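## Task

Move the yellow sponge from the counter into the bin marked N2 so it rests fully inside without sticking out past the rim. The bins must not be moved. The robot must not topple or be left leaning, or the task fails. The sponge must stay in the bin by itself once the robot lets go.

## Robot and tools

ROBOT. A simulated Hello Robot Stretch 3 with a single arm. It has a two-wheeled base (0.33 m long, 0.34 m wide), a lift that slides up a mast, and a telescoping arm that reaches out to the robot's RIGHT side. It cannot slide sideways, so the gripper is moved forward or back by driving the base. In-place turns pivot about the point between the drive wheels, 0.05 m behind the front edge. Stowed (arm in, wrist folded), the wrist pokes out at most 0.06 m past the right side and a turn sweeps a 0.28 m radius circle. An unfolded, level gripper reaches outside that circle. Loose objects may occasionally get a brief shove from outside.

FRAMES. Base frame: origin on the floor midway between the wheels, x forward, y left, z up. hand_pose is reported in it, located where the closed fingertips meet. With all wrist joints at 0, that hand frame has x up, y pointing back along the arm toward the mast, z toward the robot's rear. The odometry frame is the base frame as it stood at the scene's start. Fingertips are round pads 0.04 m wide.

execute_actions. Argument "actions" is a list holding one action or none (empty list = just report state and images). Optional "cameras": list of names from head_camera, nav_camera, wrist_camera, all; omitted, null or ["all"] gives every camera, [] gives none; an unknown name rejects the call. An action may contain:
- "base": exactly one of {"translate_m": d}, a relative drive of d metres from the base's last reported position, forward positive, range -1 to 1; or {"rotate_rad": d}, a relative turn in place, counter-clockwise (left) positive, range -3.2 to 3.2.
- "joints": absolute targets keyed by name: lift_m 0 to 1.1 (arm height on mast); arm_m 0 to 0.52 (extension); wrist_yaw_rad -1.345 to 4.42 (0 = along the arm, positive swings toward the front, 3.0 = folded over base); wrist_pitch_rad -1.57 to 0.451 (0 level, negative tips fingers down); wrist_roll_rad -2.911 to 2.911 (0 = fingers side by side, level); gripper_m -0.089 to 0.179 (larger is wider; the true fingertip gap is about 0.007 smaller when nearly shut, 0.025 smaller when fully open, zero below 0.007); head_pan_rad -3.953 to 1.73 (0 forward, positive left, -1.57 faces along the arm); head_tilt_rad -1.53 to 0.419 (0 level, negative down). Done tolerances: ±0.004 for metre joints, ±0.02 for yaw, roll, head; ±0.05 for pitch.
- "contact_limits": {"arm_m": effort percent 1 to 100}; arm motion halts with contact_stop when its effort reaches that value (negative when retracting). Lower is softer, but too low halts instantly; values over the maximum are clipped. It also caps holding force until the next action.
Base and joint motions in one action start together. Each action lasts at most 15 s. Joints or base left out may still be driving to an earlier target without the status showing it. Unknown keys or out-of-range numbers reject the call with no motion. If a result reports a stop, remaining motion, wait and finished_scene calls in that same reply are skipped.

wait: "seconds" 0 to 10; commands nothing, returns state and images like an empty action.
zoom_image: "camera" (head_camera, nav_camera or wrist_camera, must have a full image in the latest result) and "region" [x0, y0, x1, y1] in pixels from the top-left, at most 504 by 504.
finished_scene: "scene" (1 or 2); ends the current scene permanently and reports success; the goal must hold then. Replying without any tool call ends everything.

RESULTS. pictures lists the order of images. base_status and joint_status give how each motion ended: done (for the base, wheels turned the commanded amount even if slipping), off_target (resting short, possibly still pushing), contact_stop, time_out, torque_fault; after the last three the old target is dropped. on_its_own covers uncommanded behaviour; its held at value is the target being held, not the position. joint_positions, base_odometry (wheel-count only, slip counts as motion; heading -3.142 to 3.142, left positive), turned_by_wheels and turned_by_imu (turn since last result), base_tilt in degrees (forward/right positive, fixed bias up to ~4 degrees). motor_effort in percent, positive toward higher joint values, bracket = peak in last action; readings carry sizable bias and noise. Positive wheel effort pushes forward. lidar_m: 12 distances in metres, 30-degree sectors counter-clockwise from straight ahead (4th left, 7th behind, 10th right), scan plane 0.17 m up, range 0.15 to 12, "-" means nothing; misses clear objects, thin legs, tabletops, and can be blocked by the robot. wrist_depth_mm (45 to 1000) and head_depth_mm (280 to 4000, image sideways): 7x7 grids of median depth from top-left.

GRIPPING. Close to a value below the object's width to grasp; release by opening at least 0.02 beyond where contact began. Readings and done do not prove a grasp. Over-squeezing triggers a stall guard that can let things slip; send a different value to re-squeeze.

SPEED. Full base speed (0.30 m/s, 1.9 rad/s) only with lift_m under 0.30, arm_m under 0.03 and wrist_yaw_rad over 2.54; otherwise 0.10 m/s and 0.63 rad/s.

AVOID. Arm and lift go slack after a contact_stop (a loaded lift may sink; closing fingers on a surface lifts a slack lift). Base, wrist and head never stop on contact; wrist servos shut off for 10 s after sustained strain (torque_fault). Fold or unfold the wrist only with lift_m 0.32 to 0.95, pitch -0.4, roll near 0; after folding, lift may go down to 0.25. With yaw below -0.4 keep pitch at -0.5 or lower. Pushing into something rigid with the gripper above ~0.45 m can tip the robot, worse with raised contact limits or repeat pushes; never drive while holding or pressing something fixed. If snagged or leaning, reverse the last move in small steps, pull the gripper free, and lower lift_m to about 0.2. Avoid drops, slams, and hard hits.

Each tool is called as a command line: name --argument value for each argument, lists and objects as JSON in quotes; but a table of rows of numbers goes row by row, as --pt "numbers of a row", without its own name.

## Session

execute_actions --actions '[]'

Scene clock: 0.00 s.
base_odometry: x=+0.000 y=+0.000 heading=+0.000 (m, m, rad; odometry frame)
turned_by_wheels: +0.000 (rad since the last result)
turned_by_imu: +0.000 (rad since the last result)
base_tilt: forward=+0.9 right=-0.1 (deg)
lidar_m: 3.04 2.97 1.44 1.08 1.06 1.09 1.46 0.81 0.83 1.14 2.73 2.72
head_depth_mm: 1943 3002 3445 3560 3362 3033 2077 / 1937 3027 3932 - - 3064 2103 / 1921 2971 - - - 3102 2106 / 1888 2694 3809 3856 3811 3156 2109 / 1877 2661 3674 3640 3624 3165 2157 / 1849 2636 3421 3380 3389 3063 2160 / 1848 2571 3233 3245 3141 3181 2195
base_status: not commanded
joint_positions: lift_m=+0.426 arm_m=-0.001 wrist_yaw_rad=+3.072 wrist_pitch_rad=-0.572 wrist_roll_rad=+0.012 gripper_m=+0.037 head_pan_rad=-0.019 head_tilt_rad=-0.015
joint_status: not commanded
motor_effort: left_wheel=+0 right_wheel=+0 lift_m=+19 arm_m=+1 wrist_yaw_rad=-1 wrist_pitch_rad=+6 wrist_roll_rad=+0 gripper_m=+0 head_pan_rad=+0 head_tilt_rad=+3 (%)
hand_pose: x=-0.0071 y=+0.0582 z=+0.4054 quat_wxyz=(+0.224, +0.688, +0.175, +0.667) (m; base frame)
wrist_depth_mm: 795 901 - - - - - / 852 941 - - - - - / 843 859 877 913 926 943 960 / 720 730 726 760 764 776 782 / 612 634 643 651 668 664 673 / 540 556 - - 568 598 591 / 502 - - - 516 520 526
pictures: head_camera (sideways: a quarter turn clockwise sets it upright), nav_camera (sideways: a quarter turn counterclockwise sets it upright), wrist_camera
Images, in order (width x height): head_camera 896x504, nav_camera 672x504, wrist_camera 644x364.

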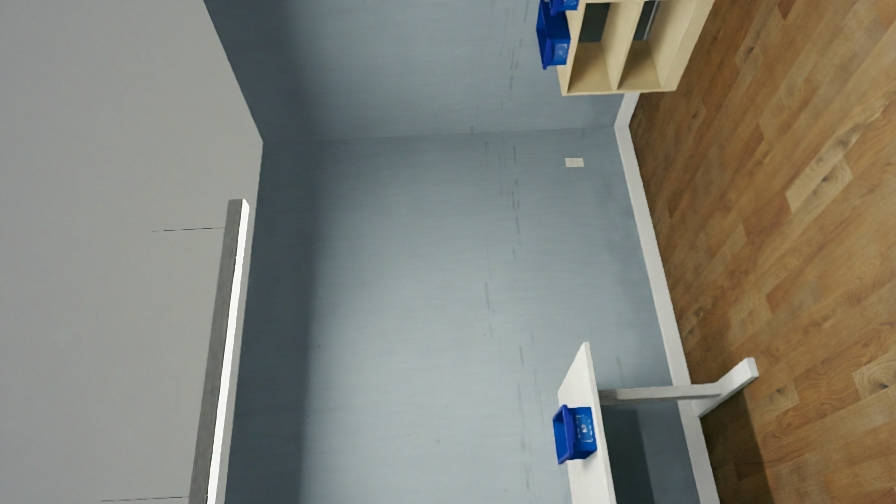

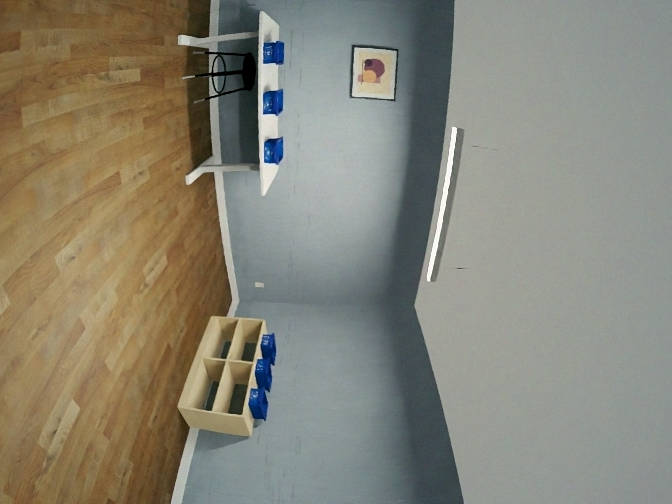

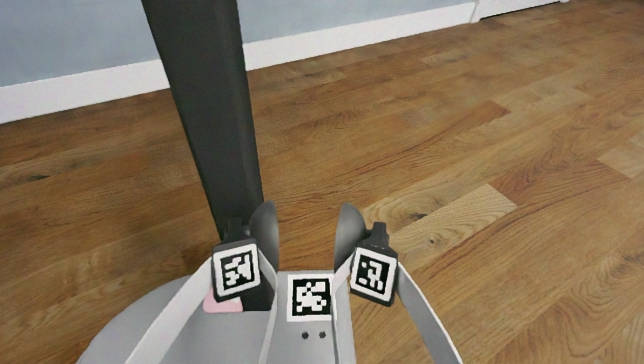

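execute_actions --actions '[{"joints":{"head_pan_rad":-2.2,"head_tilt_rad":-0.5}}]' --cameras '["head_camera","nav_camera"]'

Scene clock: 3.60 s.
base_odometry: x=+0.000 y=+0.000 heading=+0.000 (m, m, rad; odometry frame)
turned_by_wheels: +0.000 (rad since the last result)
turned_by_imu: -0.001 (rad since the last result)
base_tilt: forward=+1.0 right=-0.1 (deg)
lidar_m: 3.05 2.97 1.45 1.07 1.06 1.09 1.45 0.81 0.83 1.14 2.73 2.72
head_depth_mm: 1146 1243 1319 1436 1633 1545 1264 / 1190 1296 1276 899 998 1184 1276 / 1247 1361 1297 925 1021 1160 1286 / 1303 1440 1318 975 1089 1259 1293 / 1374 1508 1341 1025 1167 1347 1303 / 1435 1595 1255 1094 1269 1493 1304 / 1521 1689 1391 1173 1373 1545 1306
base_status: not commanded
joint_positions: lift_m=+0.426 arm_m=-0.001 wrist_yaw_rad=+3.072 wrist_pitch_rad=-0.572 wrist_roll_rad=+0.012 gripper_m=+0.037 head_pan_rad=-2.193 head_tilt_rad=-0.494
joint_status: all done
motor_effort: left_wheel=-1(0) right_wheel=-1(0) lift_m=+19(20) arm_m=+1(0) wrist_yaw_rad=-1(1) wrist_pitch_rad=+6(6) wrist_roll_rad=+0(0) gripper_m=+0(0) head_pan_rad=-3(26) head_tilt_rad=-3(35) (%)
hand_pose: x=-0.0071 y=+0.0582 z=+0.4054 quat_wxyz=(+0.224, +0.688, +0.175, +0.667) (m; base frame)
wrist_depth_mm: 804 880 - - - - - / 904 971 - - - - - / 828 886 873 932 927 951 989 / 714 744 716 740 782 767 798 / 624 621 644 650 669 668 671 / 551 555 - - 575 580 595 / 496 - - - 504 525 523
pictures: head_camera (sideways: a quarter turn clockwise sets it upright), nav_camera (sideways: a quarter turn counterclockwise sets it upright)
Images, in order (width x height): head_camera 896x504, nav_camera 672x504.

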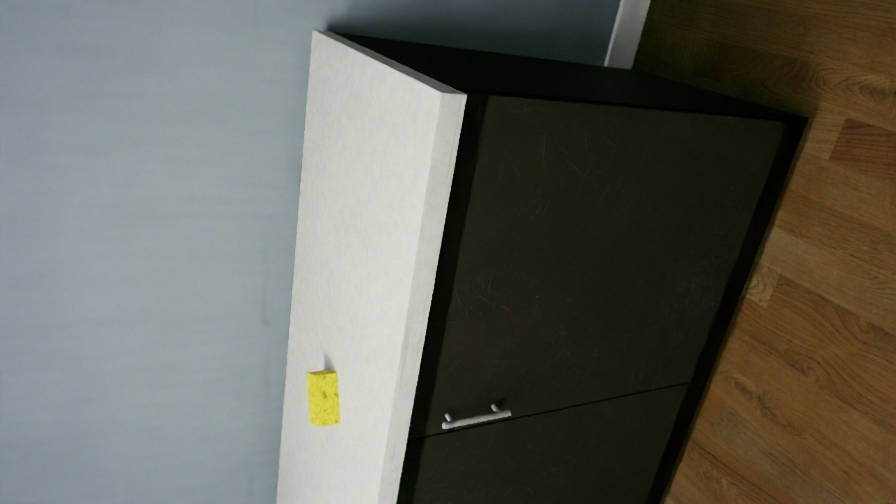

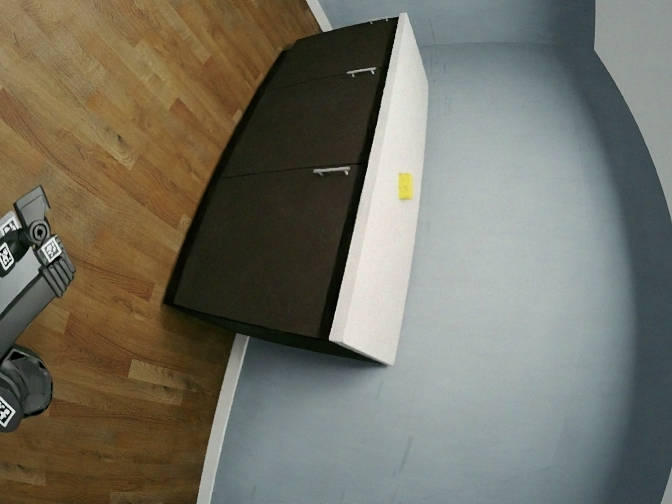

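execute_actions --actions '[{"base":{"rotate_rad":-1.4},"joints":{"lift_m":0.28,"wrist_pitch_rad":-0.4}}]' --cameras '[]'

execute_actions --actions '[{"base":{"translate_m":0.84}}]' --cameras '[]'

execute_actions --actions '[{"base":{"rotate_rad":0.35},"joints":{"lift_m":0.94,"head_pan_rad":-1.57,"head_tilt_rad":-0.6}}]' --cameras '[]'

execute_actions --actions '[{"joints":{"lift_m":1.05,"wrist_yaw_rad":0,"gripper_m":0.17}}]'

Scene clock: 12.17 s.
base_odometry: x=+0.000 y=+0.000 heading=-1.400 (m, m, rad; odometry frame)
turned_by_wheels: -1.400 (rad since the last result)
turned_by_imu: -1.392 (rad since the last result)
base_tilt: forward=+1.0 right=-0.2 (deg)
lidar_m: 1.41 2.73 2.72 3.03 2.30 1.25 1.05 1.04 1.17 1.42 0.81 0.88
head_depth_mm: 879 946 1031 1126 1244 1381 1267 / 934 1013 1107 1213 1357 1468 1279 / 993 1084 1191 1323 1485 1553 1280 / 1065 1169 1288 1446 1644 1560 1285 / 1147 1259 1404 1603 1798 1573 1305 / 1238 1378 1560 1778 1951 1582 1298 / 1342 1488 1607 1722 1814 1592 1305
base_status: done
joint_positions: lift_m=+0.280 arm_m=-0.001 wrist_yaw_rad=+3.072 wrist_pitch_rad=-0.423 wrist_roll_rad=+0.012 gripper_m=+0.037 head_pan_rad=-2.193 head_tilt_rad=-0.494
joint_status: all done
motor_effort: left_wheel=+3(12) right_wheel=-3(8) lift_m=+13(16) arm_m=+0(1) wrist_yaw_rad=-1(1) wrist_pitch_rad=+11(11) wrist_roll_rad=+1(0) gripper_m=+0(0) head_pan_rad=-3(2) head_tilt_rad=-3(2) (%)
hand_pose: x=-0.0056 y=+0.0794 z=+0.2919 quat_wxyz=(+0.174, +0.700, +0.123, +0.682) (m; base frame)
wrist_depth_mm: - - - - - - - / - - - - - - - / 804 826 853 863 907 906 962 / 635 650 688 682 703 702 734 / 523 538 - 563 579 575 579 / 462 - - - 481 488 493 / - - - - 413 422 426
pictures: none
No camera images: the call's "cameras" was empty. Leave "cameras" out to get every camera's image.

Scene clock: 16.80 s.
base_odometry: x=+0.143 y=-0.828 heading=-1.400 (m, m, rad; odometry frame)
turned_by_wheels: +0.000 (rad since the last result)
turned_by_imu: +0.002 (rad since the last result)
base_tilt: forward=+1.0 right=-0.1 (deg)
lidar_m: 0.93 1.94 2.17 3.25 3.21 2.21 1.85 1.84 0.63 0.52 0.52 0.58
head_depth_mm: 1576 1707 1859 2028 1959 1533 1270 / 1673 1815 1986 2197 1979 1556 1278 / 1798 1941 2117 2368 1992 1565 1286 / 1659 1792 1945 2134 1926 1473 1263 / 1450 1551 1677 859 872 951 1052 / 1295 1382 1462 840 740 804 876 / 1171 1232 1299 850 656 696 749
base_status: done
joint_positions: lift_m=+0.280 arm_m=-0.001 wrist_yaw_rad=+3.072 wrist_pitch_rad=-0.423 wrist_roll_rad=+0.012 gripper_m=+0.037 head_pan_rad=-2.193 head_tilt_rad=-0.494
joint_status: not commanded
motor_effort: left_wheel=+2(13) right_wheel=-3(7) lift_m=+14(13) arm_m=+0(0) wrist_yaw_rad=-2(1) wrist_pitch_rad=+11(11) wrist_roll_rad=+0(0) gripper_m=+0(0) head_pan_rad=-2(3) head_tilt_rad=-3(3) (%)
hand_pose: x=-0.0056 y=+0.0795 z=+0.2920 quat_wxyz=(+0.173, +0.700, +0.123, +0.682) (m; base frame)
wrist_depth_mm: - - - - - - - / - - - - - - - / 797 803 861 857 883 909 974 / 640 652 663 686 677 709 738 / 528 544 - 571 565 573 581 / 458 - - - 480 488 496 / - - - - 418 427 424
pictures: none
No camera images: the call's "cameras" was empty. Leave "cameras" out to get every camera's image.

Scene clock: 23.63 s.
base_odometry: x=+0.143 y=-0.828 heading=-1.050 (m, m, rad; odometry frame)
turned_by_wheels: +0.350 (rad since the last result)
turned_by_imu: +0.346 (rad since the last result)
base_tilt: forward=+1.0 right=-0.1 (deg)
lidar_m: 1.93 2.03 2.26 3.15 2.54 1.89 1.84 0.72 0.53 0.52 0.54 0.75
head_depth_mm: 938 1045 951 674 606 - 1132 / 941 1045 962 679 666 - - / 943 1045 971 681 663 - - / 945 1048 984 691 664 - - / 944 1047 1003 694 662 - - / 947 1052 1007 702 663 793 976 / 948 1050 1030 708 661 789 974
base_status: done
joint_positions: lift_m=+0.940 arm_m=-0.001 wrist_yaw_rad=+3.072 wrist_pitch_rad=-0.422 wrist_roll_rad=+0.012 gripper_m=+0.037 head_pan_rad=-1.577 head_tilt_rad=-0.593
joint_status: all done
motor_effort: left_wheel=-2(10) right_wheel=+2(9) lift_m=+25(28) arm_m=+0(0) wrist_yaw_rad=-1(1) wrist_pitch_rad=+10(10) wrist_roll_rad=+0(0) gripper_m=+0(0) head_pan_rad=+2(23) head_tilt_rad=-4(16) (%)
hand_pose: x=-0.0056 y=+0.0796 z=+0.9514 quat_wxyz=(+0.173, +0.700, +0.123, +0.682) (m; base frame)
wrist_depth_mm: - - - - - - - / - - - - - - - / - - - - - - - / - - - - - - - / - - - - - - - / - - - - - - - / - - - - - - -
pictures: none
No camera images: the call's "cameras" was empty. Leave "cameras" out to get every camera's image.

Scene clock: 26.20 s.
base_odometry: x=+0.143 y=-0.828 heading=-1.050 (m, m, rad; odometry frame)
turned_by_wheels: +0.000 (rad since the last result)
turned_by_imu: -0.001 (rad since the last result)
base_tilt: forward=+0.9 right=-0.2 (deg)
lidar_m: 1.94 2.03 2.27 3.14 2.54 1.89 1.84 0.72 0.54 0.52 0.54 0.75
head_depth_mm: 940 1042 - - - - 1123 / 944 1043 - - - - - / 944 1044 1117 - - - 1012 / 945 1045 1057 661 695 791 976 / 942 1051 993 727 678 789 976 / 946 1051 1008 702 663 789 974 / 948 1047 1028 708 663 789 981
base_status: not commanded
joint_positions: lift_m=+1.050 arm_m=-0.001 wrist_yaw_rad=+0.002 wrist_pitch_rad=-0.421 wrist_roll_rad=+0.012 gripper_m=+0.170 head_pan_rad=-1.577 head_tilt_rad=-0.593
joint_status: all done
motor_effort: left_wheel=-2(3) right_wheel=+2(2) lift_m=+26(27) arm_m=+0(0) wrist_yaw_rad=-2(3) wrist_pitch_rad=+10(10) wrist_roll_rad=+0(0) gripper_m=+0(94) head_pan_rad=+2(2) head_tilt_rad=-5(4) (%)
hand_pose: x=-0.0211 y=-0.3678 z=+1.0615 quat_wxyz=(+0.688, +0.148, -0.695, -0.148) (m; base frame)
wrist_depth_mm: 853 830 825 838 810 803 775 / 724 742 784 797 845 845 843 / 535 551 553 540 601 625 634 / 425 427 440 453 462 476 484 / 374 367 371 368 378 394 387 / 447 457 455 445 438 - 427 / 572 547 538 532 523 528 506
pictures: head_camera (sideways: a quarter turn clockwise sets it upright), nav_camera (sideways: a quarter turn counterclockwise sets it upright), wrist_camera
Images, in order (width x height): head_camera 896x504, nav_camera 672x504, wrist_camera 644x364.

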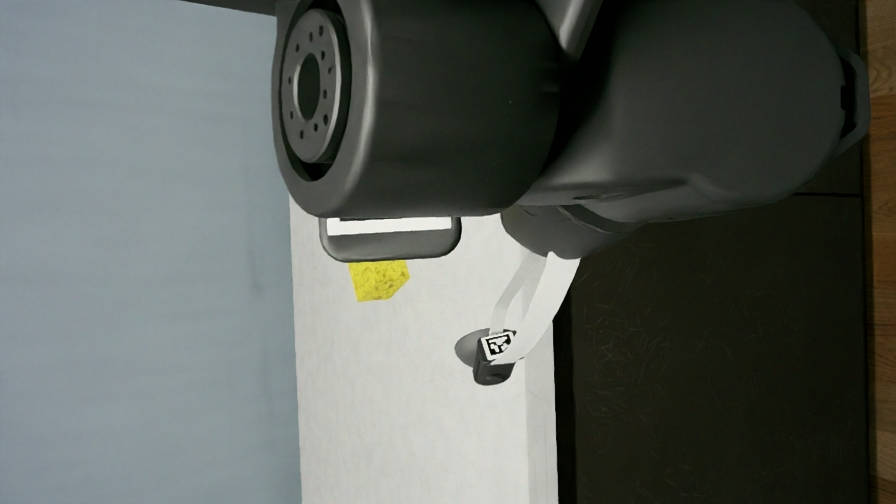

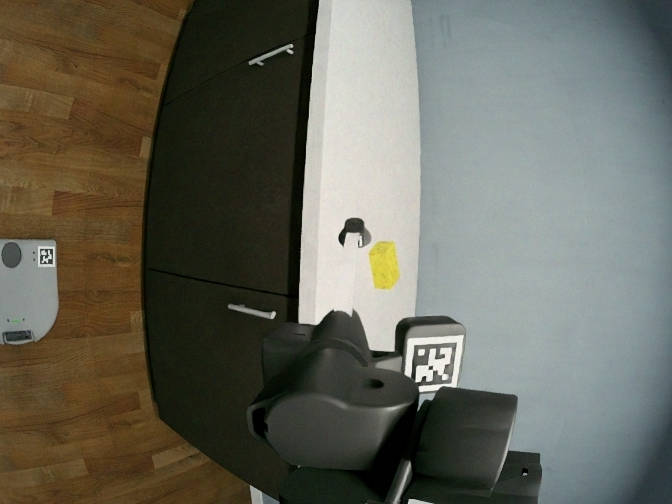

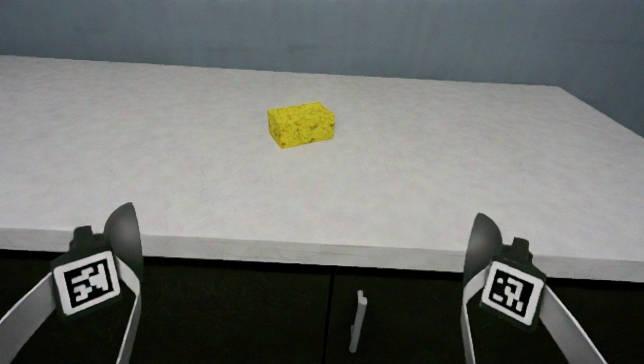

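execute_actions --actions '[{"joints":{"lift_m":0.94,"arm_m":0.25}}]'

Scene clock: 30.27 s.
base_odometry: x=+0.143 y=-0.828 heading=-1.050 (m, m, rad; odometry frame)
turned_by_wheels: +0.000 (rad since the last result)
turned_by_imu: -0.001 (rad since the last result)
base_tilt: forward=+1.0 right=-0.1 (deg)
lidar_m: 1.93 2.03 2.26 3.14 2.54 1.90 1.84 0.72 0.54 0.52 0.54 0.75
head_depth_mm: 940 1043 1082 646 664 791 984 / 942 1039 1119 - 664 791 980 / 942 1046 1115 - 665 790 975 / 944 1044 1050 676 663 788 977 / 945 1046 999 693 663 787 975 / 944 1046 1011 702 661 787 977 / 946 1047 1018 710 662 787 975
base_status: not commanded
joint_positions: lift_m=+0.940 arm_m=+0.250 wrist_yaw_rad=+0.001 wrist_pitch_rad=-0.421 wrist_roll_rad=+0.012 gripper_m=+0.170 head_pan_rad=-1.577 head_tilt_rad=-0.593
joint_status: all done
motor_effort: left_wheel=-2(2) right_wheel=+2(2) lift_m=+13(24) arm_m=+5(8) wrist_yaw_rad=-2(3) wrist_pitch_rad=+10(10) wrist_roll_rad=+0(0) gripper_m=+0(1) head_pan_rad=+2(1) head_tilt_rad=-3(4) (%)
hand_pose: x=-0.0214 y=-0.6186 z=+0.9523 quat_wxyz=(+0.688, +0.147, -0.695, -0.149) (m; base frame)
wrist_depth_mm: 591 600 591 581 574 567 567 / 424 440 462 474 503 525 533 / 315 324 270 265 358 364 376 / 252 255 251 265 272 282 285 / 210 215 215 218 223 235 232 / - 179 183 185 189 - 194 / 155 157 159 160 163 163 169
pictures: head_camera (sideways: a quarter turn clockwise sets it upright), nav_camera (sideways: a quarter turn counterclockwise sets it upright), wrist_camera
Images, in order (width x height): head_camera 896x504, nav_camera 672x504, wrist_camera 644x364.

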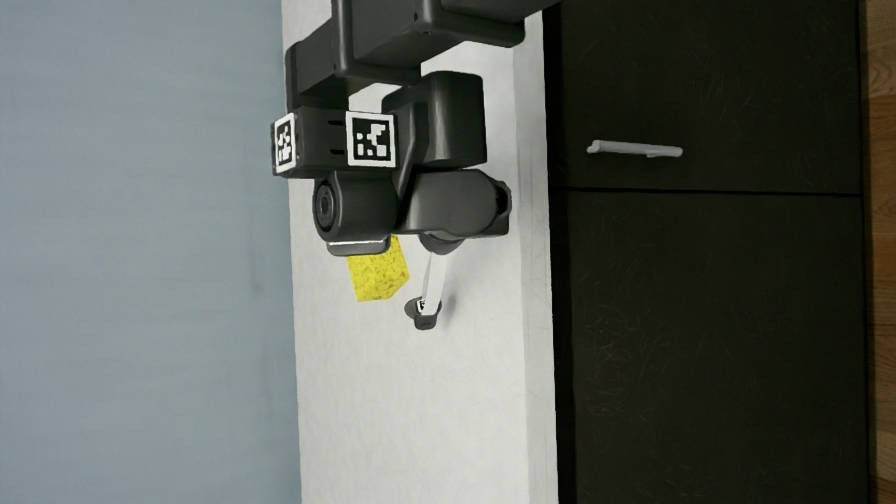

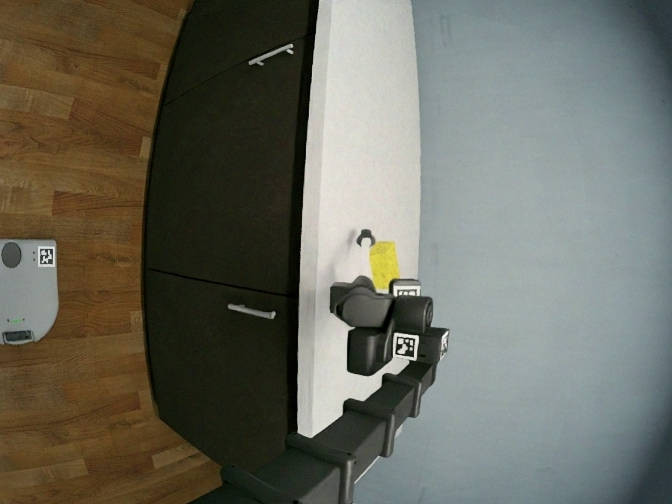

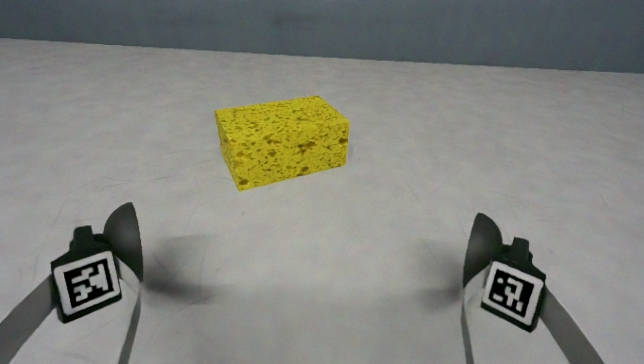

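execute_actions --actions '[{"base":{"translate_m":0.02},"joints":{"lift_m":0.915,"arm_m":0.36}}]' --cameras '["wrist_camera"]'

execute_actions --actions '[{"joints":{"gripper_m":0.03}}]' --cameras '["wrist_camera"]'

execute_actions --actions '[{"joints":{"lift_m":0.95,"head_pan_rad":1.15,"head_tilt_rad":-0.1}}]'

Scene clock: 35.27 s.
base_odometry: x=+0.153 y=-0.845 heading=-1.050 (m, m, rad; odometry frame)
turned_by_wheels: +0.000 (rad since the last result)
turned_by_imu: -0.001 (rad since the last result)
base_tilt: forward=+1.0 right=+0.0 (deg)
lidar_m: 1.91 2.01 2.24 3.55 2.56 1.91 1.86 0.72 0.53 0.52 0.54 0.75
head_depth_mm: 941 1045 1017 - 680 795 983 / 939 1048 1115 650 664 792 978 / 942 1047 - 654 664 793 981 / 941 1048 1052 661 666 790 978 / 940 1050 995 696 662 791 977 / 945 1049 1009 701 663 788 979 / 945 1050 1020 707 663 788 977
base_status: done
joint_positions: lift_m=+0.916 arm_m=+0.360 wrist_yaw_rad=+0.000 wrist_pitch_rad=-0.404 wrist_roll_rad=+0.012 gripper_m=+0.170 head_pan_rad=-1.577 head_tilt_rad=-0.593
joint_status: all done
motor_effort: left_wheel=-3(6) right_wheel=+2(9) lift_m=+12(13) arm_m=+5(5) wrist_yaw_rad=+0(1) wrist_pitch_rad=+2(10) wrist_roll_rad=+0(0) gripper_m=+0(1) head_pan_rad=+2(1) head_tilt_rad=-5(4) (%)
hand_pose: x=-0.0215 y=-0.7307 z=+0.9314 quat_wxyz=(+0.689, +0.141, -0.696, -0.143) (m; base frame)
wrist_depth_mm: 499 497 483 479 476 470 470 / 381 398 416 447 463 500 493 / 282 289 300 307 316 325 336 / 221 225 156 160 231 246 252 / 188 189 137 152 190 206 202 / - 156 150 160 164 - 169 / 135 136 138 139 141 141 146
pictures: wrist_camera
Images, in order (width x height): wrist_camera 644x364.

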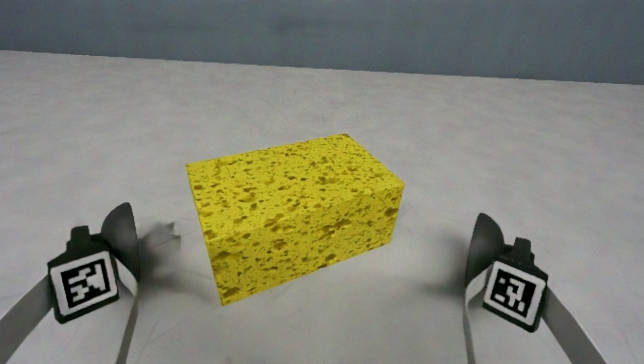

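Scene clock: 37.17 s.
base_odometry: x=+0.153 y=-0.845 heading=-1.050 (m, m, rad; odometry frame)
turned_by_wheels: +0.000 (rad since the last result)
turned_by_imu: +0.000 (rad since the last result)
base_tilt: forward=+1.0 right=-0.2 (deg)
lidar_m: 1.91 2.01 2.24 3.22 2.56 1.92 1.86 0.73 0.54 0.52 0.54 0.75
head_depth_mm: 941 1042 1013 - 681 793 985 / 941 1043 1114 653 664 791 987 / 946 1046 - 656 664 791 978 / 945 1046 1055 662 663 791 983 / 947 1046 998 697 664 791 977 / 945 1054 1008 701 662 790 977 / 945 1054 1028 707 661 788 973
base_status: not commanded
joint_positions: lift_m=+0.916 arm_m=+0.360 wrist_yaw_rad=+0.000 wrist_pitch_rad=-0.382 wrist_roll_rad=+0.012 gripper_m=+0.030 head_pan_rad=-1.577 head_tilt_rad=-0.593
joint_status: all done
motor_effort: left_wheel=-3(2) right_wheel=+2(2) lift_m=+11(11) arm_m=+4(5) wrist_yaw_rad=+0(1) wrist_pitch_rad=-8(7) wrist_roll_rad=+1(0) gripper_m=-2(96) head_pan_rad=+1(2) head_tilt_rad=-4(4) (%)
hand_pose: x=-0.0216 y=-0.7333 z=+0.9363 quat_wxyz=(+0.690, +0.134, -0.698, -0.136) (m; base frame)
wrist_depth_mm: 504 491 484 484 477 467 466 / 422 438 456 500 505 499 505 / 298 313 314 224 336 347 361 / 232 236 228 175 230 258 265 / 190 192 202 176 204 207 212 / 161 162 160 164 171 172 176 / 138 140 141 144 145 147 150
pictures: wrist_camera
Images, in order (width x height): wrist_camera 644x364.

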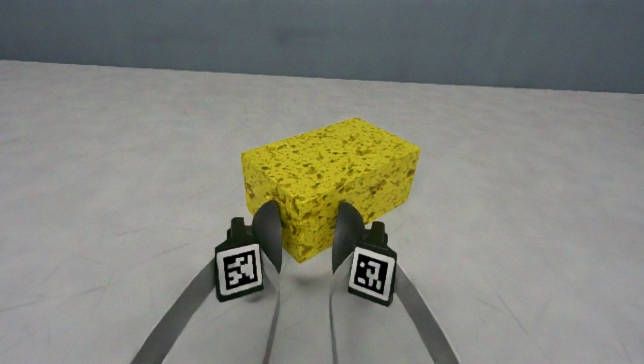

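Scene clock: 39.10 s.
base_odometry: x=+0.153 y=-0.845 heading=-1.050 (m, m, rad; odometry frame)
turned_by_wheels: +0.000 (rad since the last result)
turned_by_imu: +0.000 (rad since the last result)
base_tilt: forward=+1.0 right=-0.1 (deg)
lidar_m: 1.91 2.01 2.24 3.30 2.56 1.91 1.86 0.72 0.54 0.52 0.54 0.75
head_depth_mm: 2406 2639 2709 2764 2453 2344 1807 / 2375 3042 3183 3289 2783 2506 1815 / 2305 3618 3897 - 3305 2523 1831 / 2302 3794 3892 3961 3956 2589 1834 / 2280 3602 3697 3882 3803 2600 1852 / 2255 3446 3548 3581 3620 2637 1857 / 2200 3333 3403 3466 3484 2671 1886
base_status: not commanded
joint_positions: lift_m=+0.950 arm_m=+0.360 wrist_yaw_rad=+0.000 wrist_pitch_rad=-0.414 wrist_roll_rad=+0.012 gripper_m=+0.030 head_pan_rad=+1.143 head_tilt_rad=-0.112
joint_status: all done
motor_effort: left_wheel=-2(2) right_wheel=+2(3) lift_m=+26(26) arm_m=+4(5) wrist_yaw_rad=-1(1) wrist_pitch_rad=+6(8) wrist_roll_rad=+1(0) gripper_m=+1(3) head_pan_rad=+2(25) head_tilt_rad=+7(39) (%)
hand_pose: x=-0.0216 y=-0.7296 z=+0.9632 quat_wxyz=(+0.688, +0.145, -0.696, -0.146) (m; base frame)
wrist_depth_mm: 492 488 491 477 484 472 477 / 463 474 516 505 524 512 518 / 342 350 357 369 382 391 412 / 269 274 280 211 271 296 305 / 223 222 229 184 237 241 248 / 189 193 189 193 202 204 209 / 166 167 169 172 174 176 179
pictures: head_camera (sideways: a quarter turn clockwise sets it upright), nav_camera (sideways: a quarter turn counterclockwise sets it upright), wrist_camera
Images, in order (width x height): head_camera 896x504, nav_camera 672x504, wrist_camera 644x364.

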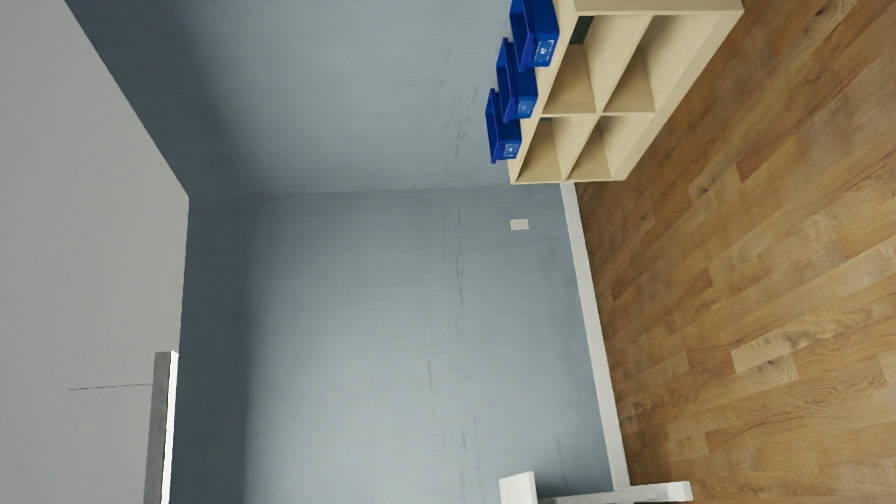

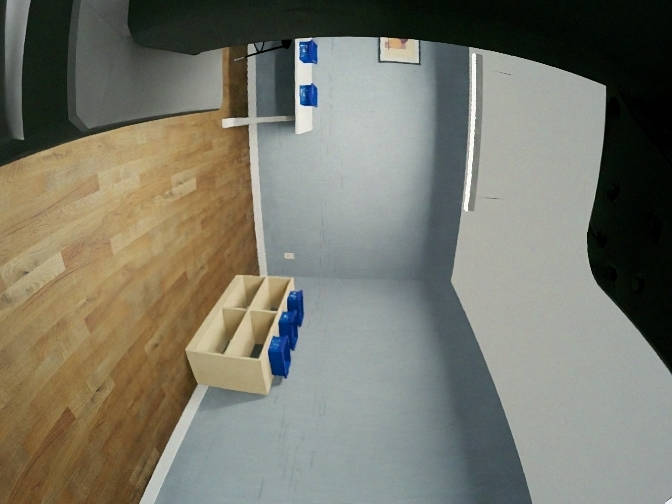

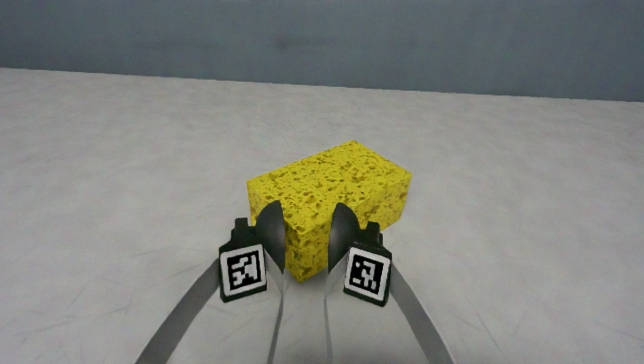

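execute_actions --actions '[{"base":{"translate_m":-0.015},"joints":{"gripper_m":0.175,"lift_m":0.925}}]' --cameras '[]'

execute_actions --actions '[{"joints":{"arm_m":0.43}}]' --cameras '["wrist_camera"]'

execute_actions --actions '[{"joints":{"gripper_m":0.02}}]' --cameras '[]'

execute_actions --actions '[{"joints":{"lift_m":0.95}}]'

zoom_image --camera "head_camera" --region '[460,0,620,180]'

Scene clock: 45.40 s.
base_odometry: x=+0.145 y=-0.832 heading=-1.050 (m, m, rad; odometry frame)
turned_by_wheels: +0.000 (rad since the last result)
turned_by_imu: -0.001 (rad since the last result)
base_tilt: forward=+1.0 right=-0.1 (deg)
lidar_m: 1.93 2.02 2.25 3.29 2.55 1.91 1.84 0.72 0.54 0.52 0.54 0.75
head_depth_mm: 2398 2647 2725 2785 2500 2325 1780 / 2344 3086 3224 3283 2765 2531 1806 / 2344 3664 3961 - 3330 2550 1820 / 2321 3723 3860 3945 3955 2554 1833 / 2256 3579 3696 3763 3779 2599 1859 / 2236 3453 3559 3628 3627 2627 1867 / 2207 3361 3406 3455 3480 2675 1904
base_status: done
joint_positions: lift_m=+0.925 arm_m=+0.360 wrist_yaw_rad=+0.000 wrist_pitch_rad=-0.414 wrist_roll_rad=+0.012 gripper_m=+0.175 head_pan_rad=+1.143 head_tilt_rad=-0.112
joint_status: all done
motor_effort: left_wheel=-2(9) right_wheel=+2(4) lift_m=+13(25) arm_m=+4(4) wrist_yaw_rad=-1(1) wrist_pitch_rad=+7(7) wrist_roll_rad=+0(0) gripper_m=+1(94) head_pan_rad=+1(2) head_tilt_rad=+7(6) (%)
hand_pose: x=-0.0216 y=-0.7295 z=+0.9389 quat_wxyz=(+0.688, +0.145, -0.696, -0.147) (m; base frame)
wrist_depth_mm: 499 488 485 480 473 473 473 / 396 408 422 441 460 497 498 / 288 301 305 220 328 336 343 / 230 233 197 184 241 259 264 / 196 194 190 191 203 216 211 / - 164 167 170 171 - 179 / 142 143 144 147 149 151 153
pictures: none
No camera images: the call's "cameras" was empty. Leave "cameras" out to get every camera's image.

Scene clock: 47.10 s.
base_odometry: x=+0.145 y=-0.832 heading=-1.050 (m, m, rad; odometry frame)
turned_by_wheels: +0.000 (rad since the last result)
turned_by_imu: +0.000 (rad since the last result)
base_tilt: forward=+1.0 right=-0.2 (deg)
lidar_m: 1.93 2.02 2.26 3.55 2.55 1.90 1.85 0.72 0.54 0.52 0.54 0.75
head_depth_mm: 2387 2651 2730 2781 2461 2335 1800 / 2351 3097 3217 3278 2777 2524 1818 / 2313 3666 3933 - 3324 2535 1829 / 2289 3731 3880 3973 3987 2573 1830 / 2249 3576 3728 3804 3856 2610 1846 / 2238 3479 3538 3613 3732 2643 1880 / 2215 3326 3403 3483 3570 2649 1895
base_status: not commanded
joint_positions: lift_m=+0.925 arm_m=+0.430 wrist_yaw_rad=+0.000 wrist_pitch_rad=-0.414 wrist_roll_rad=+0.012 gripper_m=+0.175 head_pan_rad=+1.143 head_tilt_rad=-0.112
joint_status: all done
motor_effort: left_wheel=-2(2) right_wheel=+2(2) lift_m=+13(13) arm_m=+4(4) wrist_yaw_rad=+0(1) wrist_pitch_rad=+7(7) wrist_roll_rad=+0(0) gripper_m=+0(0) head_pan_rad=+2(2) head_tilt_rad=+6(7) (%)
hand_pose: x=-0.0216 y=-0.7994 z=+0.9389 quat_wxyz=(+0.688, +0.145, -0.696, -0.147) (m; base frame)
wrist_depth_mm: 431 428 434 431 416 419 403 / 393 410 452 439 449 441 446 / 287 298 310 316 321 338 342 / 230 235 237 170 253 255 264 / 197 193 136 138 160 216 213 / - 164 119 124 167 - 178 / 141 143 121 139 149 150 153
pictures: wrist_camera
Images, in order (width x height): wrist_camera 644x364.

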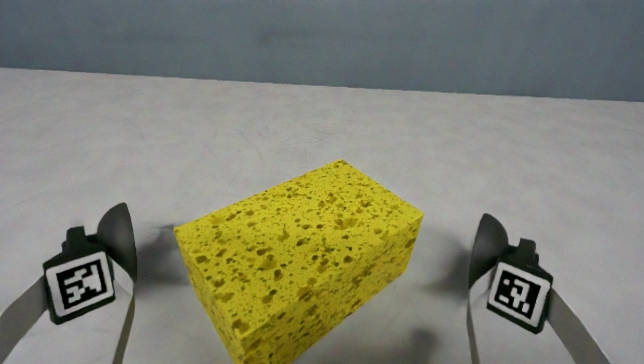

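Scene clock: 49.13 s.
base_odometry: x=+0.145 y=-0.832 heading=-1.050 (m, m, rad; odometry frame)
turned_by_wheels: +0.000 (rad since the last result)
turned_by_imu: +0.000 (rad since the last result)
base_tilt: forward=+0.9 right=-0.1 (deg)
lidar_m: 1.93 2.03 2.25 3.55 2.55 1.90 1.85 0.72 0.54 0.52 0.54 0.75
head_depth_mm: 2394 2641 2708 2779 2487 2318 1792 / 2357 3094 3240 3278 2786 2500 1812 / 2337 3629 3897 - 3354 2552 1835 / 2300 3766 3855 3959 3968 2570 1831 / 2259 3635 3676 3776 3796 2606 1865 / 2243 3456 3552 3624 3593 2637 1877 / 2206 3324 3425 3486 3503 2670 1886
base_status: not commanded
joint_positions: lift_m=+0.925 arm_m=+0.430 wrist_yaw_rad=+0.000 wrist_pitch_rad=-0.415 wrist_roll_rad=+0.012 gripper_m=+0.021 head_pan_rad=+1.143 head_tilt_rad=-0.112
joint_status: all done
motor_effort: left_wheel=-2(2) right_wheel=+2(2) lift_m=+13(13) arm_m=+5(4) wrist_yaw_rad=-1(1) wrist_pitch_rad=+7(7) wrist_roll_rad=+0(0) gripper_m=-24(100) head_pan_rad=+2(2) head_tilt_rad=+7(6) (%)
hand_pose: x=-0.0216 y=-0.7994 z=+0.9388 quat_wxyz=(+0.688, +0.145, -0.696, -0.147) (m; base frame)
wrist_depth_mm: 430 425 426 416 416 410 405 / 393 413 450 439 448 449 448 / 291 298 306 312 324 335 344 / 229 234 238 167 247 256 259 / 190 192 141 136 208 209 211 / 162 164 156 144 169 175 178 / 141 142 144 147 148 151 154
pictures: none
No camera images: the call's "cameras" was empty. Leave "cameras" out to get every camera's image.

Scene clock: 50.13 s.
base_odometry: x=+0.145 y=-0.832 heading=-1.050 (m, m, rad; odometry frame)
turned_by_wheels: +0.000 (rad since the last result)
turned_by_imu: +0.000 (rad since the last result)
base_tilt: forward=+1.1 right=-0.1 (deg)
lidar_m: 1.93 2.02 2.26 3.29 2.55 1.90 1.85 0.73 0.54 0.52 0.54 0.75
head_depth_mm: 2410 2640 2718 2810 2507 2310 1792 / 2346 3087 3217 3231 2767 2525 1800 / 2329 3544 3862 - 3362 2558 1816 / 2294 3766 3881 - 3997 2589 1843 / 2265 3573 3668 3808 3781 2629 1853 / 2250 3511 3520 3575 3686 2635 1868 / 2211 3358 3388 3491 3498 2672 1882
base_status: not commanded
joint_positions: lift_m=+0.950 arm_m=+0.430 wrist_yaw_rad=+0.000 wrist_pitch_rad=-0.416 wrist_roll_rad=+0.012 gripper_m=+0.024 head_pan_rad=+1.143 head_tilt_rad=-0.112
joint_status: all done
motor_effort: left_wheel=-2(2) right_wheel=+2(3) lift_m=+26(26) arm_m=+4(3) wrist_yaw_rad=-1(2) wrist_pitch_rad=+8(8) wrist_roll_rad=+0(1) gripper_m=-22(24) head_pan_rad=+1(2) head_tilt_rad=+7(6) (%)
hand_pose: x=-0.0216 y=-0.7992 z=+0.9627 quat_wxyz=(+0.688, +0.145, -0.695, -0.147) (m; base frame)
wrist_depth_mm: 440 424 426 426 416 405 407 / 461 466 460 465 455 450 453 / 336 346 354 364 374 386 399 / 267 272 277 168 292 294 303 / 220 222 141 136 243 242 245 / 188 190 181 144 196 203 207 / 164 167 169 170 172 176 178
pictures: head_camera (sideways: a quarter turn clockwise sets it upright), nav_camera (sideways: a quarter turn counterclockwise sets it upright), wrist_camera
Images, in order (width x height): head_camera 896x504, nav_camera 672x504, wrist_camera 644x364.

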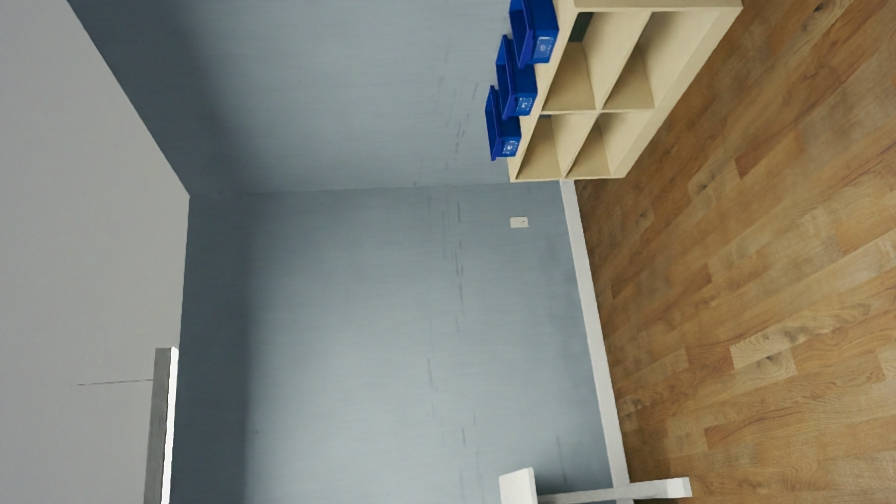

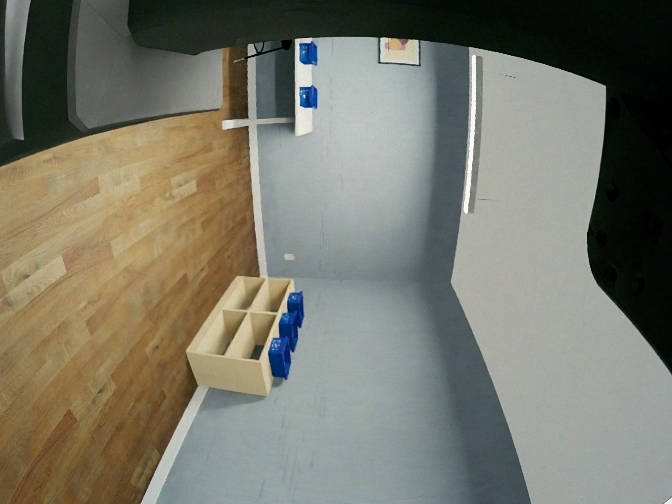

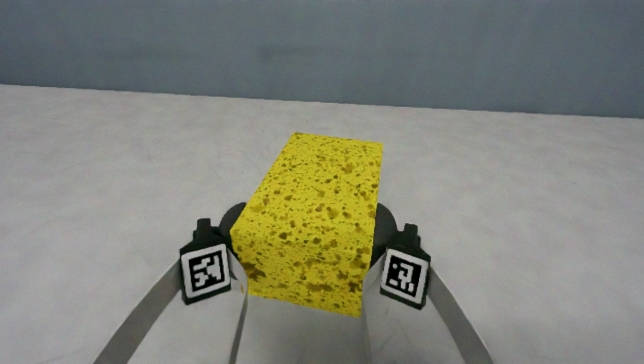

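Region (460, 0, 620, 180) of head_camera's 896x504 image, scaled by 2.800, with more detail than that image has.

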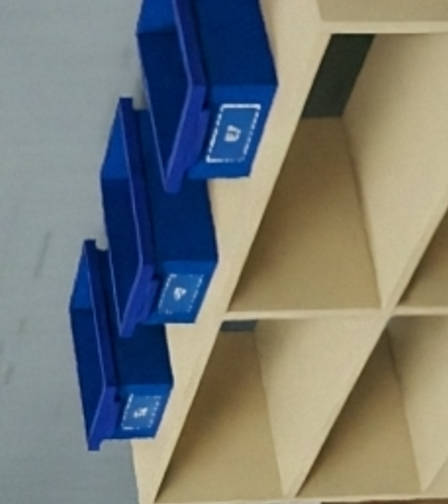

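Drive closer.

execute_actions --actions '[{"joints":{"arm_m":0,"wrist_yaw_rad":2.65}}]' --cameras '[]'

execute_actions --actions '[{"base":{"rotate_rad":1.25},"joints":{"lift_m":0.29,"head_pan_rad":0.45}}]' --cameras '[]'

execute_actions --actions '[{"base":{"translate_m":1}}]' --cameras '["head_camera"]'

zoom_image --camera "head_camera" --region '[400,100,700,504]'

execute_actions --actions '[{"base":{"translate_m":0.7},"joints":{"head_pan_rad":-0.9,"head_tilt_rad":-0.4}}]' --cameras '["head_camera"]'

Scene clock: 58.73 s.
base_odometry: x=+0.145 y=-0.832 heading=-1.050 (m, m, rad; odometry frame)
turned_by_wheels: +0.000 (rad since the last result)
turned_by_imu: -0.002 (rad since the last result)
base_tilt: forward=+0.9 right=-0.2 (deg)
lidar_m: 1.93 2.02 2.26 3.22 2.54 1.89 1.85 0.73 0.53 0.52 0.54 0.75
head_depth_mm: 2383 2649 2763 2781 2501 2315 1795 / 2360 3077 3226 3273 2758 2507 1806 / 2321 3572 3834 - 3338 2531 1833 / 2299 3766 3951 3993 3965 2591 1832 / 2292 3576 3688 3773 3809 2633 1850 / 2248 3474 3565 3645 3612 2623 1860 / 2231 3331 3406 3500 3494 2652 1900
base_status: not commanded
joint_positions: lift_m=+0.950 arm_m=+0.000 wrist_yaw_rad=+2.649 wrist_pitch_rad=-0.416 wrist_roll_rad=+0.011 gripper_m=+0.024 head_pan_rad=+1.143 head_tilt_rad=-0.112
joint_status: all done
motor_effort: left_wheel=-2(2) right_wheel=+2(3) lift_m=+25(25) arm_m=-3(3) wrist_yaw_rad=+0(2) wrist_pitch_rad=+8(8) wrist_roll_rad=+0(0) gripper_m=-22(22) head_pan_rad=+2(2) head_tilt_rad=+7(8) (%)
hand_pose: x=+0.0851 y=+0.0525 z=+0.9627 quat_wxyz=(+0.311, +0.710, -0.029, +0.631) (m; base frame)
wrist_depth_mm: - - - - - - - / - - - - - - - / - - - - - - - / - - - 167 - - - / - - 141 136 - - - / - - - 144 - - - / - - - - - - -
pictures: none
No camera images: the call's "cameras" was empty. Leave "cameras" out to get every camera's image.

Scene clock: 65.57 s.
base_odometry: x=+0.145 y=-0.832 heading=+0.200 (m, m, rad; odometry frame)
turned_by_wheels: +1.250 (rad since the last result)
turned_by_imu: +1.242 (rad since the last result)
base_tilt: forward=+0.9 right=-0.2 (deg)
lidar_m: 3.26 3.20 2.18 1.85 1.84 0.62 0.52 0.52 0.59 0.97 1.93 2.19
head_depth_mm: 2370 3407 3413 3498 3514 2467 1789 / 2344 3386 3510 3544 3572 2548 1806 / 2337 3513 3563 3608 3690 2528 1825 / 2319 3532 3613 3721 3755 2596 1838 / 2255 3643 3705 3763 3643 2587 1845 / 2253 3703 3814 3888 3928 2623 1861 / 2199 3408 3668 3639 3520 2647 1886
base_status: done
joint_positions: lift_m=+0.290 arm_m=+0.000 wrist_yaw_rad=+2.649 wrist_pitch_rad=-0.417 wrist_roll_rad=+0.011 gripper_m=+0.024 head_pan_rad=+0.457 head_tilt_rad=-0.112
joint_status: all done
motor_effort: left_wheel=-2(8) right_wheel=+3(7) lift_m=+13(23) arm_m=-3(3) wrist_yaw_rad=+0(2) wrist_pitch_rad=+8(9) wrist_roll_rad=+0(0) gripper_m=-22(22) head_pan_rad=-3(26) head_tilt_rad=+7(7) (%)
hand_pose: x=+0.0850 y=+0.0524 z=+0.3033 quat_wxyz=(+0.311, +0.710, -0.028, +0.631) (m; base frame)
wrist_depth_mm: - - - - - - - / - - - - - - - / 845 859 887 937 924 989 978 / 666 659 690 167 716 737 744 / 561 557 141 136 584 608 611 / - 478 154 143 489 498 513 / - - 422 426 426 438 444
pictures: none
No camera images: the call's "cameras" was empty. Leave "cameras" out to get every camera's image.

Scene clock: 70.67 s.
base_odometry: x=+1.126 y=-0.634 heading=+0.200 (m, m, rad; odometry frame)
turned_by_wheels: +0.000 (rad since the last result)
turned_by_imu: +0.002 (rad since the last result)
base_tilt: forward=+1.1 right=-0.2 (deg)
lidar_m: 2.67 2.25 2.36 2.13 2.13 1.75 1.48 1.47 1.66 1.65 1.46 1.43
head_depth_mm: 2361 2439 2510 2568 2652 2499 1797 / 2360 2475 2536 2591 2650 2512 1809 / 2316 2537 2593 2656 2683 2391 1835 / 2316 2561 2680 2696 2319 2602 1851 / 2270 2670 2708 2778 2699 2597 1875 / 2240 2667 2734 2857 2354 2618 1880 / 2198 2791 2851 2882 2424 2563 1875
base_status: done
joint_positions: lift_m=+0.290 arm_m=+0.000 wrist_yaw_rad=+2.649 wrist_pitch_rad=-0.417 wrist_roll_rad=+0.011 gripper_m=+0.024 head_pan_rad=+0.457 head_tilt_rad=-0.112
joint_status: not commanded
motor_effort: left_wheel=-2(10) right_wheel=+3(9) lift_m=+14(13) arm_m=-3(4) wrist_yaw_rad=+0(2) wrist_pitch_rad=+8(8) wrist_roll_rad=+0(0) gripper_m=-22(22) head_pan_rad=-2(3) head_tilt_rad=+6(7) (%)
hand_pose: x=+0.0849 y=+0.0524 z=+0.3032 quat_wxyz=(+0.311, +0.710, -0.028, +0.631) (m; base frame)
wrist_depth_mm: - - - - - - - / - - - - - - - / 831 844 871 930 903 963 997 / 672 677 703 168 719 729 760 / 563 556 141 136 588 605 608 / - 487 153 144 490 508 509 / - - 418 420 433 426 435
pictures: head_camera (sideways: a quarter turn clockwise sets it upright)
Images, in order (width x height): head_camera 896x504.

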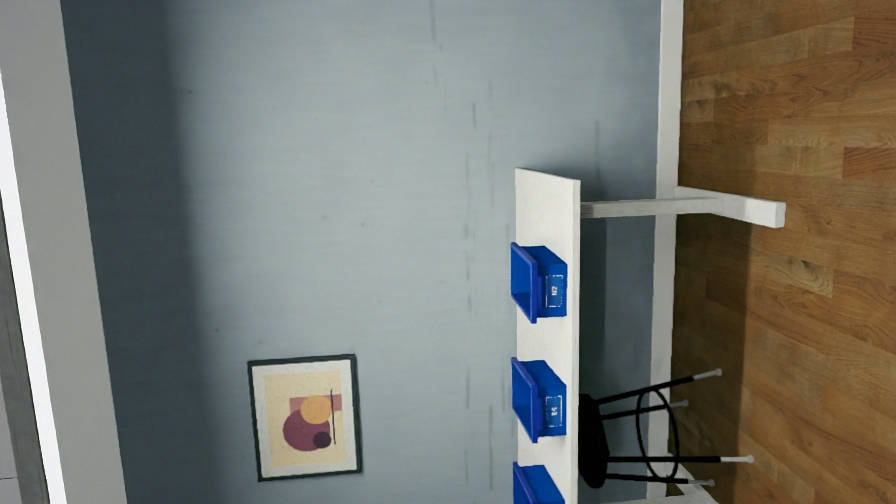

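Region (400, 100, 700, 504) of head_camera's 896x504 image, scaled by 1.248, with more detail than that image has; it fills the left 374 columns of this view, and the rest is white.

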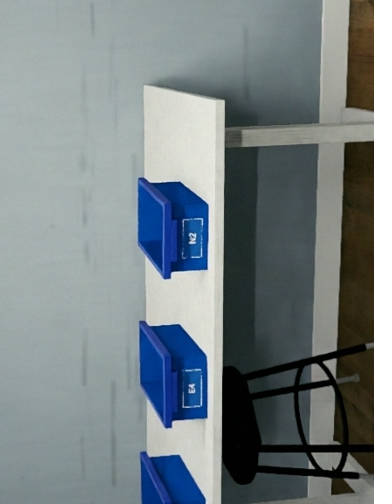

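Scene clock: 74.70 s.
base_odometry: x=+1.812 y=-0.495 heading=+0.200 (m, m, rad; odometry frame)
turned_by_wheels: +0.000 (rad since the last result)
turned_by_imu: +0.001 (rad since the last result)
base_tilt: forward=+1.1 right=-0.1 (deg)
lidar_m: 2.01 1.64 1.94 2.31 2.33 2.66 2.14 2.14 1.70 1.45 1.04 1.22
head_depth_mm: 1169 1249 1336 1446 1311 1483 1357 / 1209 1296 1390 1466 1304 1450 1363 / 1256 1348 1462 1528 1469 1502 1372 / 1310 1418 1526 1599 1483 1560 1383 / 1361 1482 1606 1650 1470 1604 1389 / 1413 1542 1690 1686 1646 1706 1397 / 1481 1630 1779 1871 1730 1728 1409
base_status: done
joint_positions: lift_m=+0.290 arm_m=+0.000 wrist_yaw_rad=+2.649 wrist_pitch_rad=-0.418 wrist_roll_rad=+0.011 gripper_m=+0.024 head_pan_rad=-0.893 head_tilt_rad=-0.396
joint_status: all done
motor_effort: left_wheel=-2(8) right_wheel=+3(9) lift_m=+13(13) arm_m=-3(3) wrist_yaw_rad=+1(0) wrist_pitch_rad=+8(8) wrist_roll_rad=+0(0) gripper_m=-22(22) head_pan_rad=-3(25) head_tilt_rad=-2(25) (%)
hand_pose: x=+0.0849 y=+0.0524 z=+0.3032 quat_wxyz=(+0.311, +0.710, -0.028, +0.631) (m; base frame)
wrist_depth_mm: - - - - - - - / - - - - - - - / 836 867 885 887 914 967 - / 664 675 685 167 709 751 757 / 565 546 141 137 606 598 612 / - 482 153 144 482 500 509 / - - 422 428 424 442 436
pictures: head_camera (sideways: a quarter turn clockwise sets it upright)
Images, in order (width x height): head_camera 896x504.

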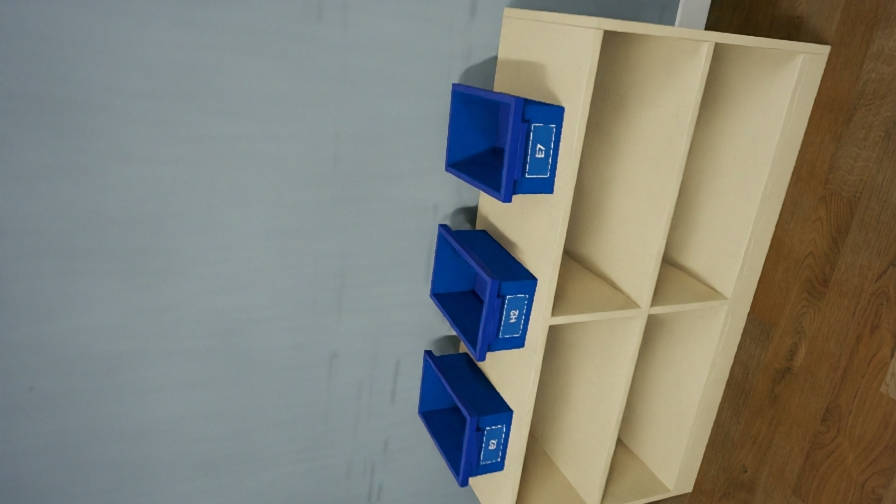

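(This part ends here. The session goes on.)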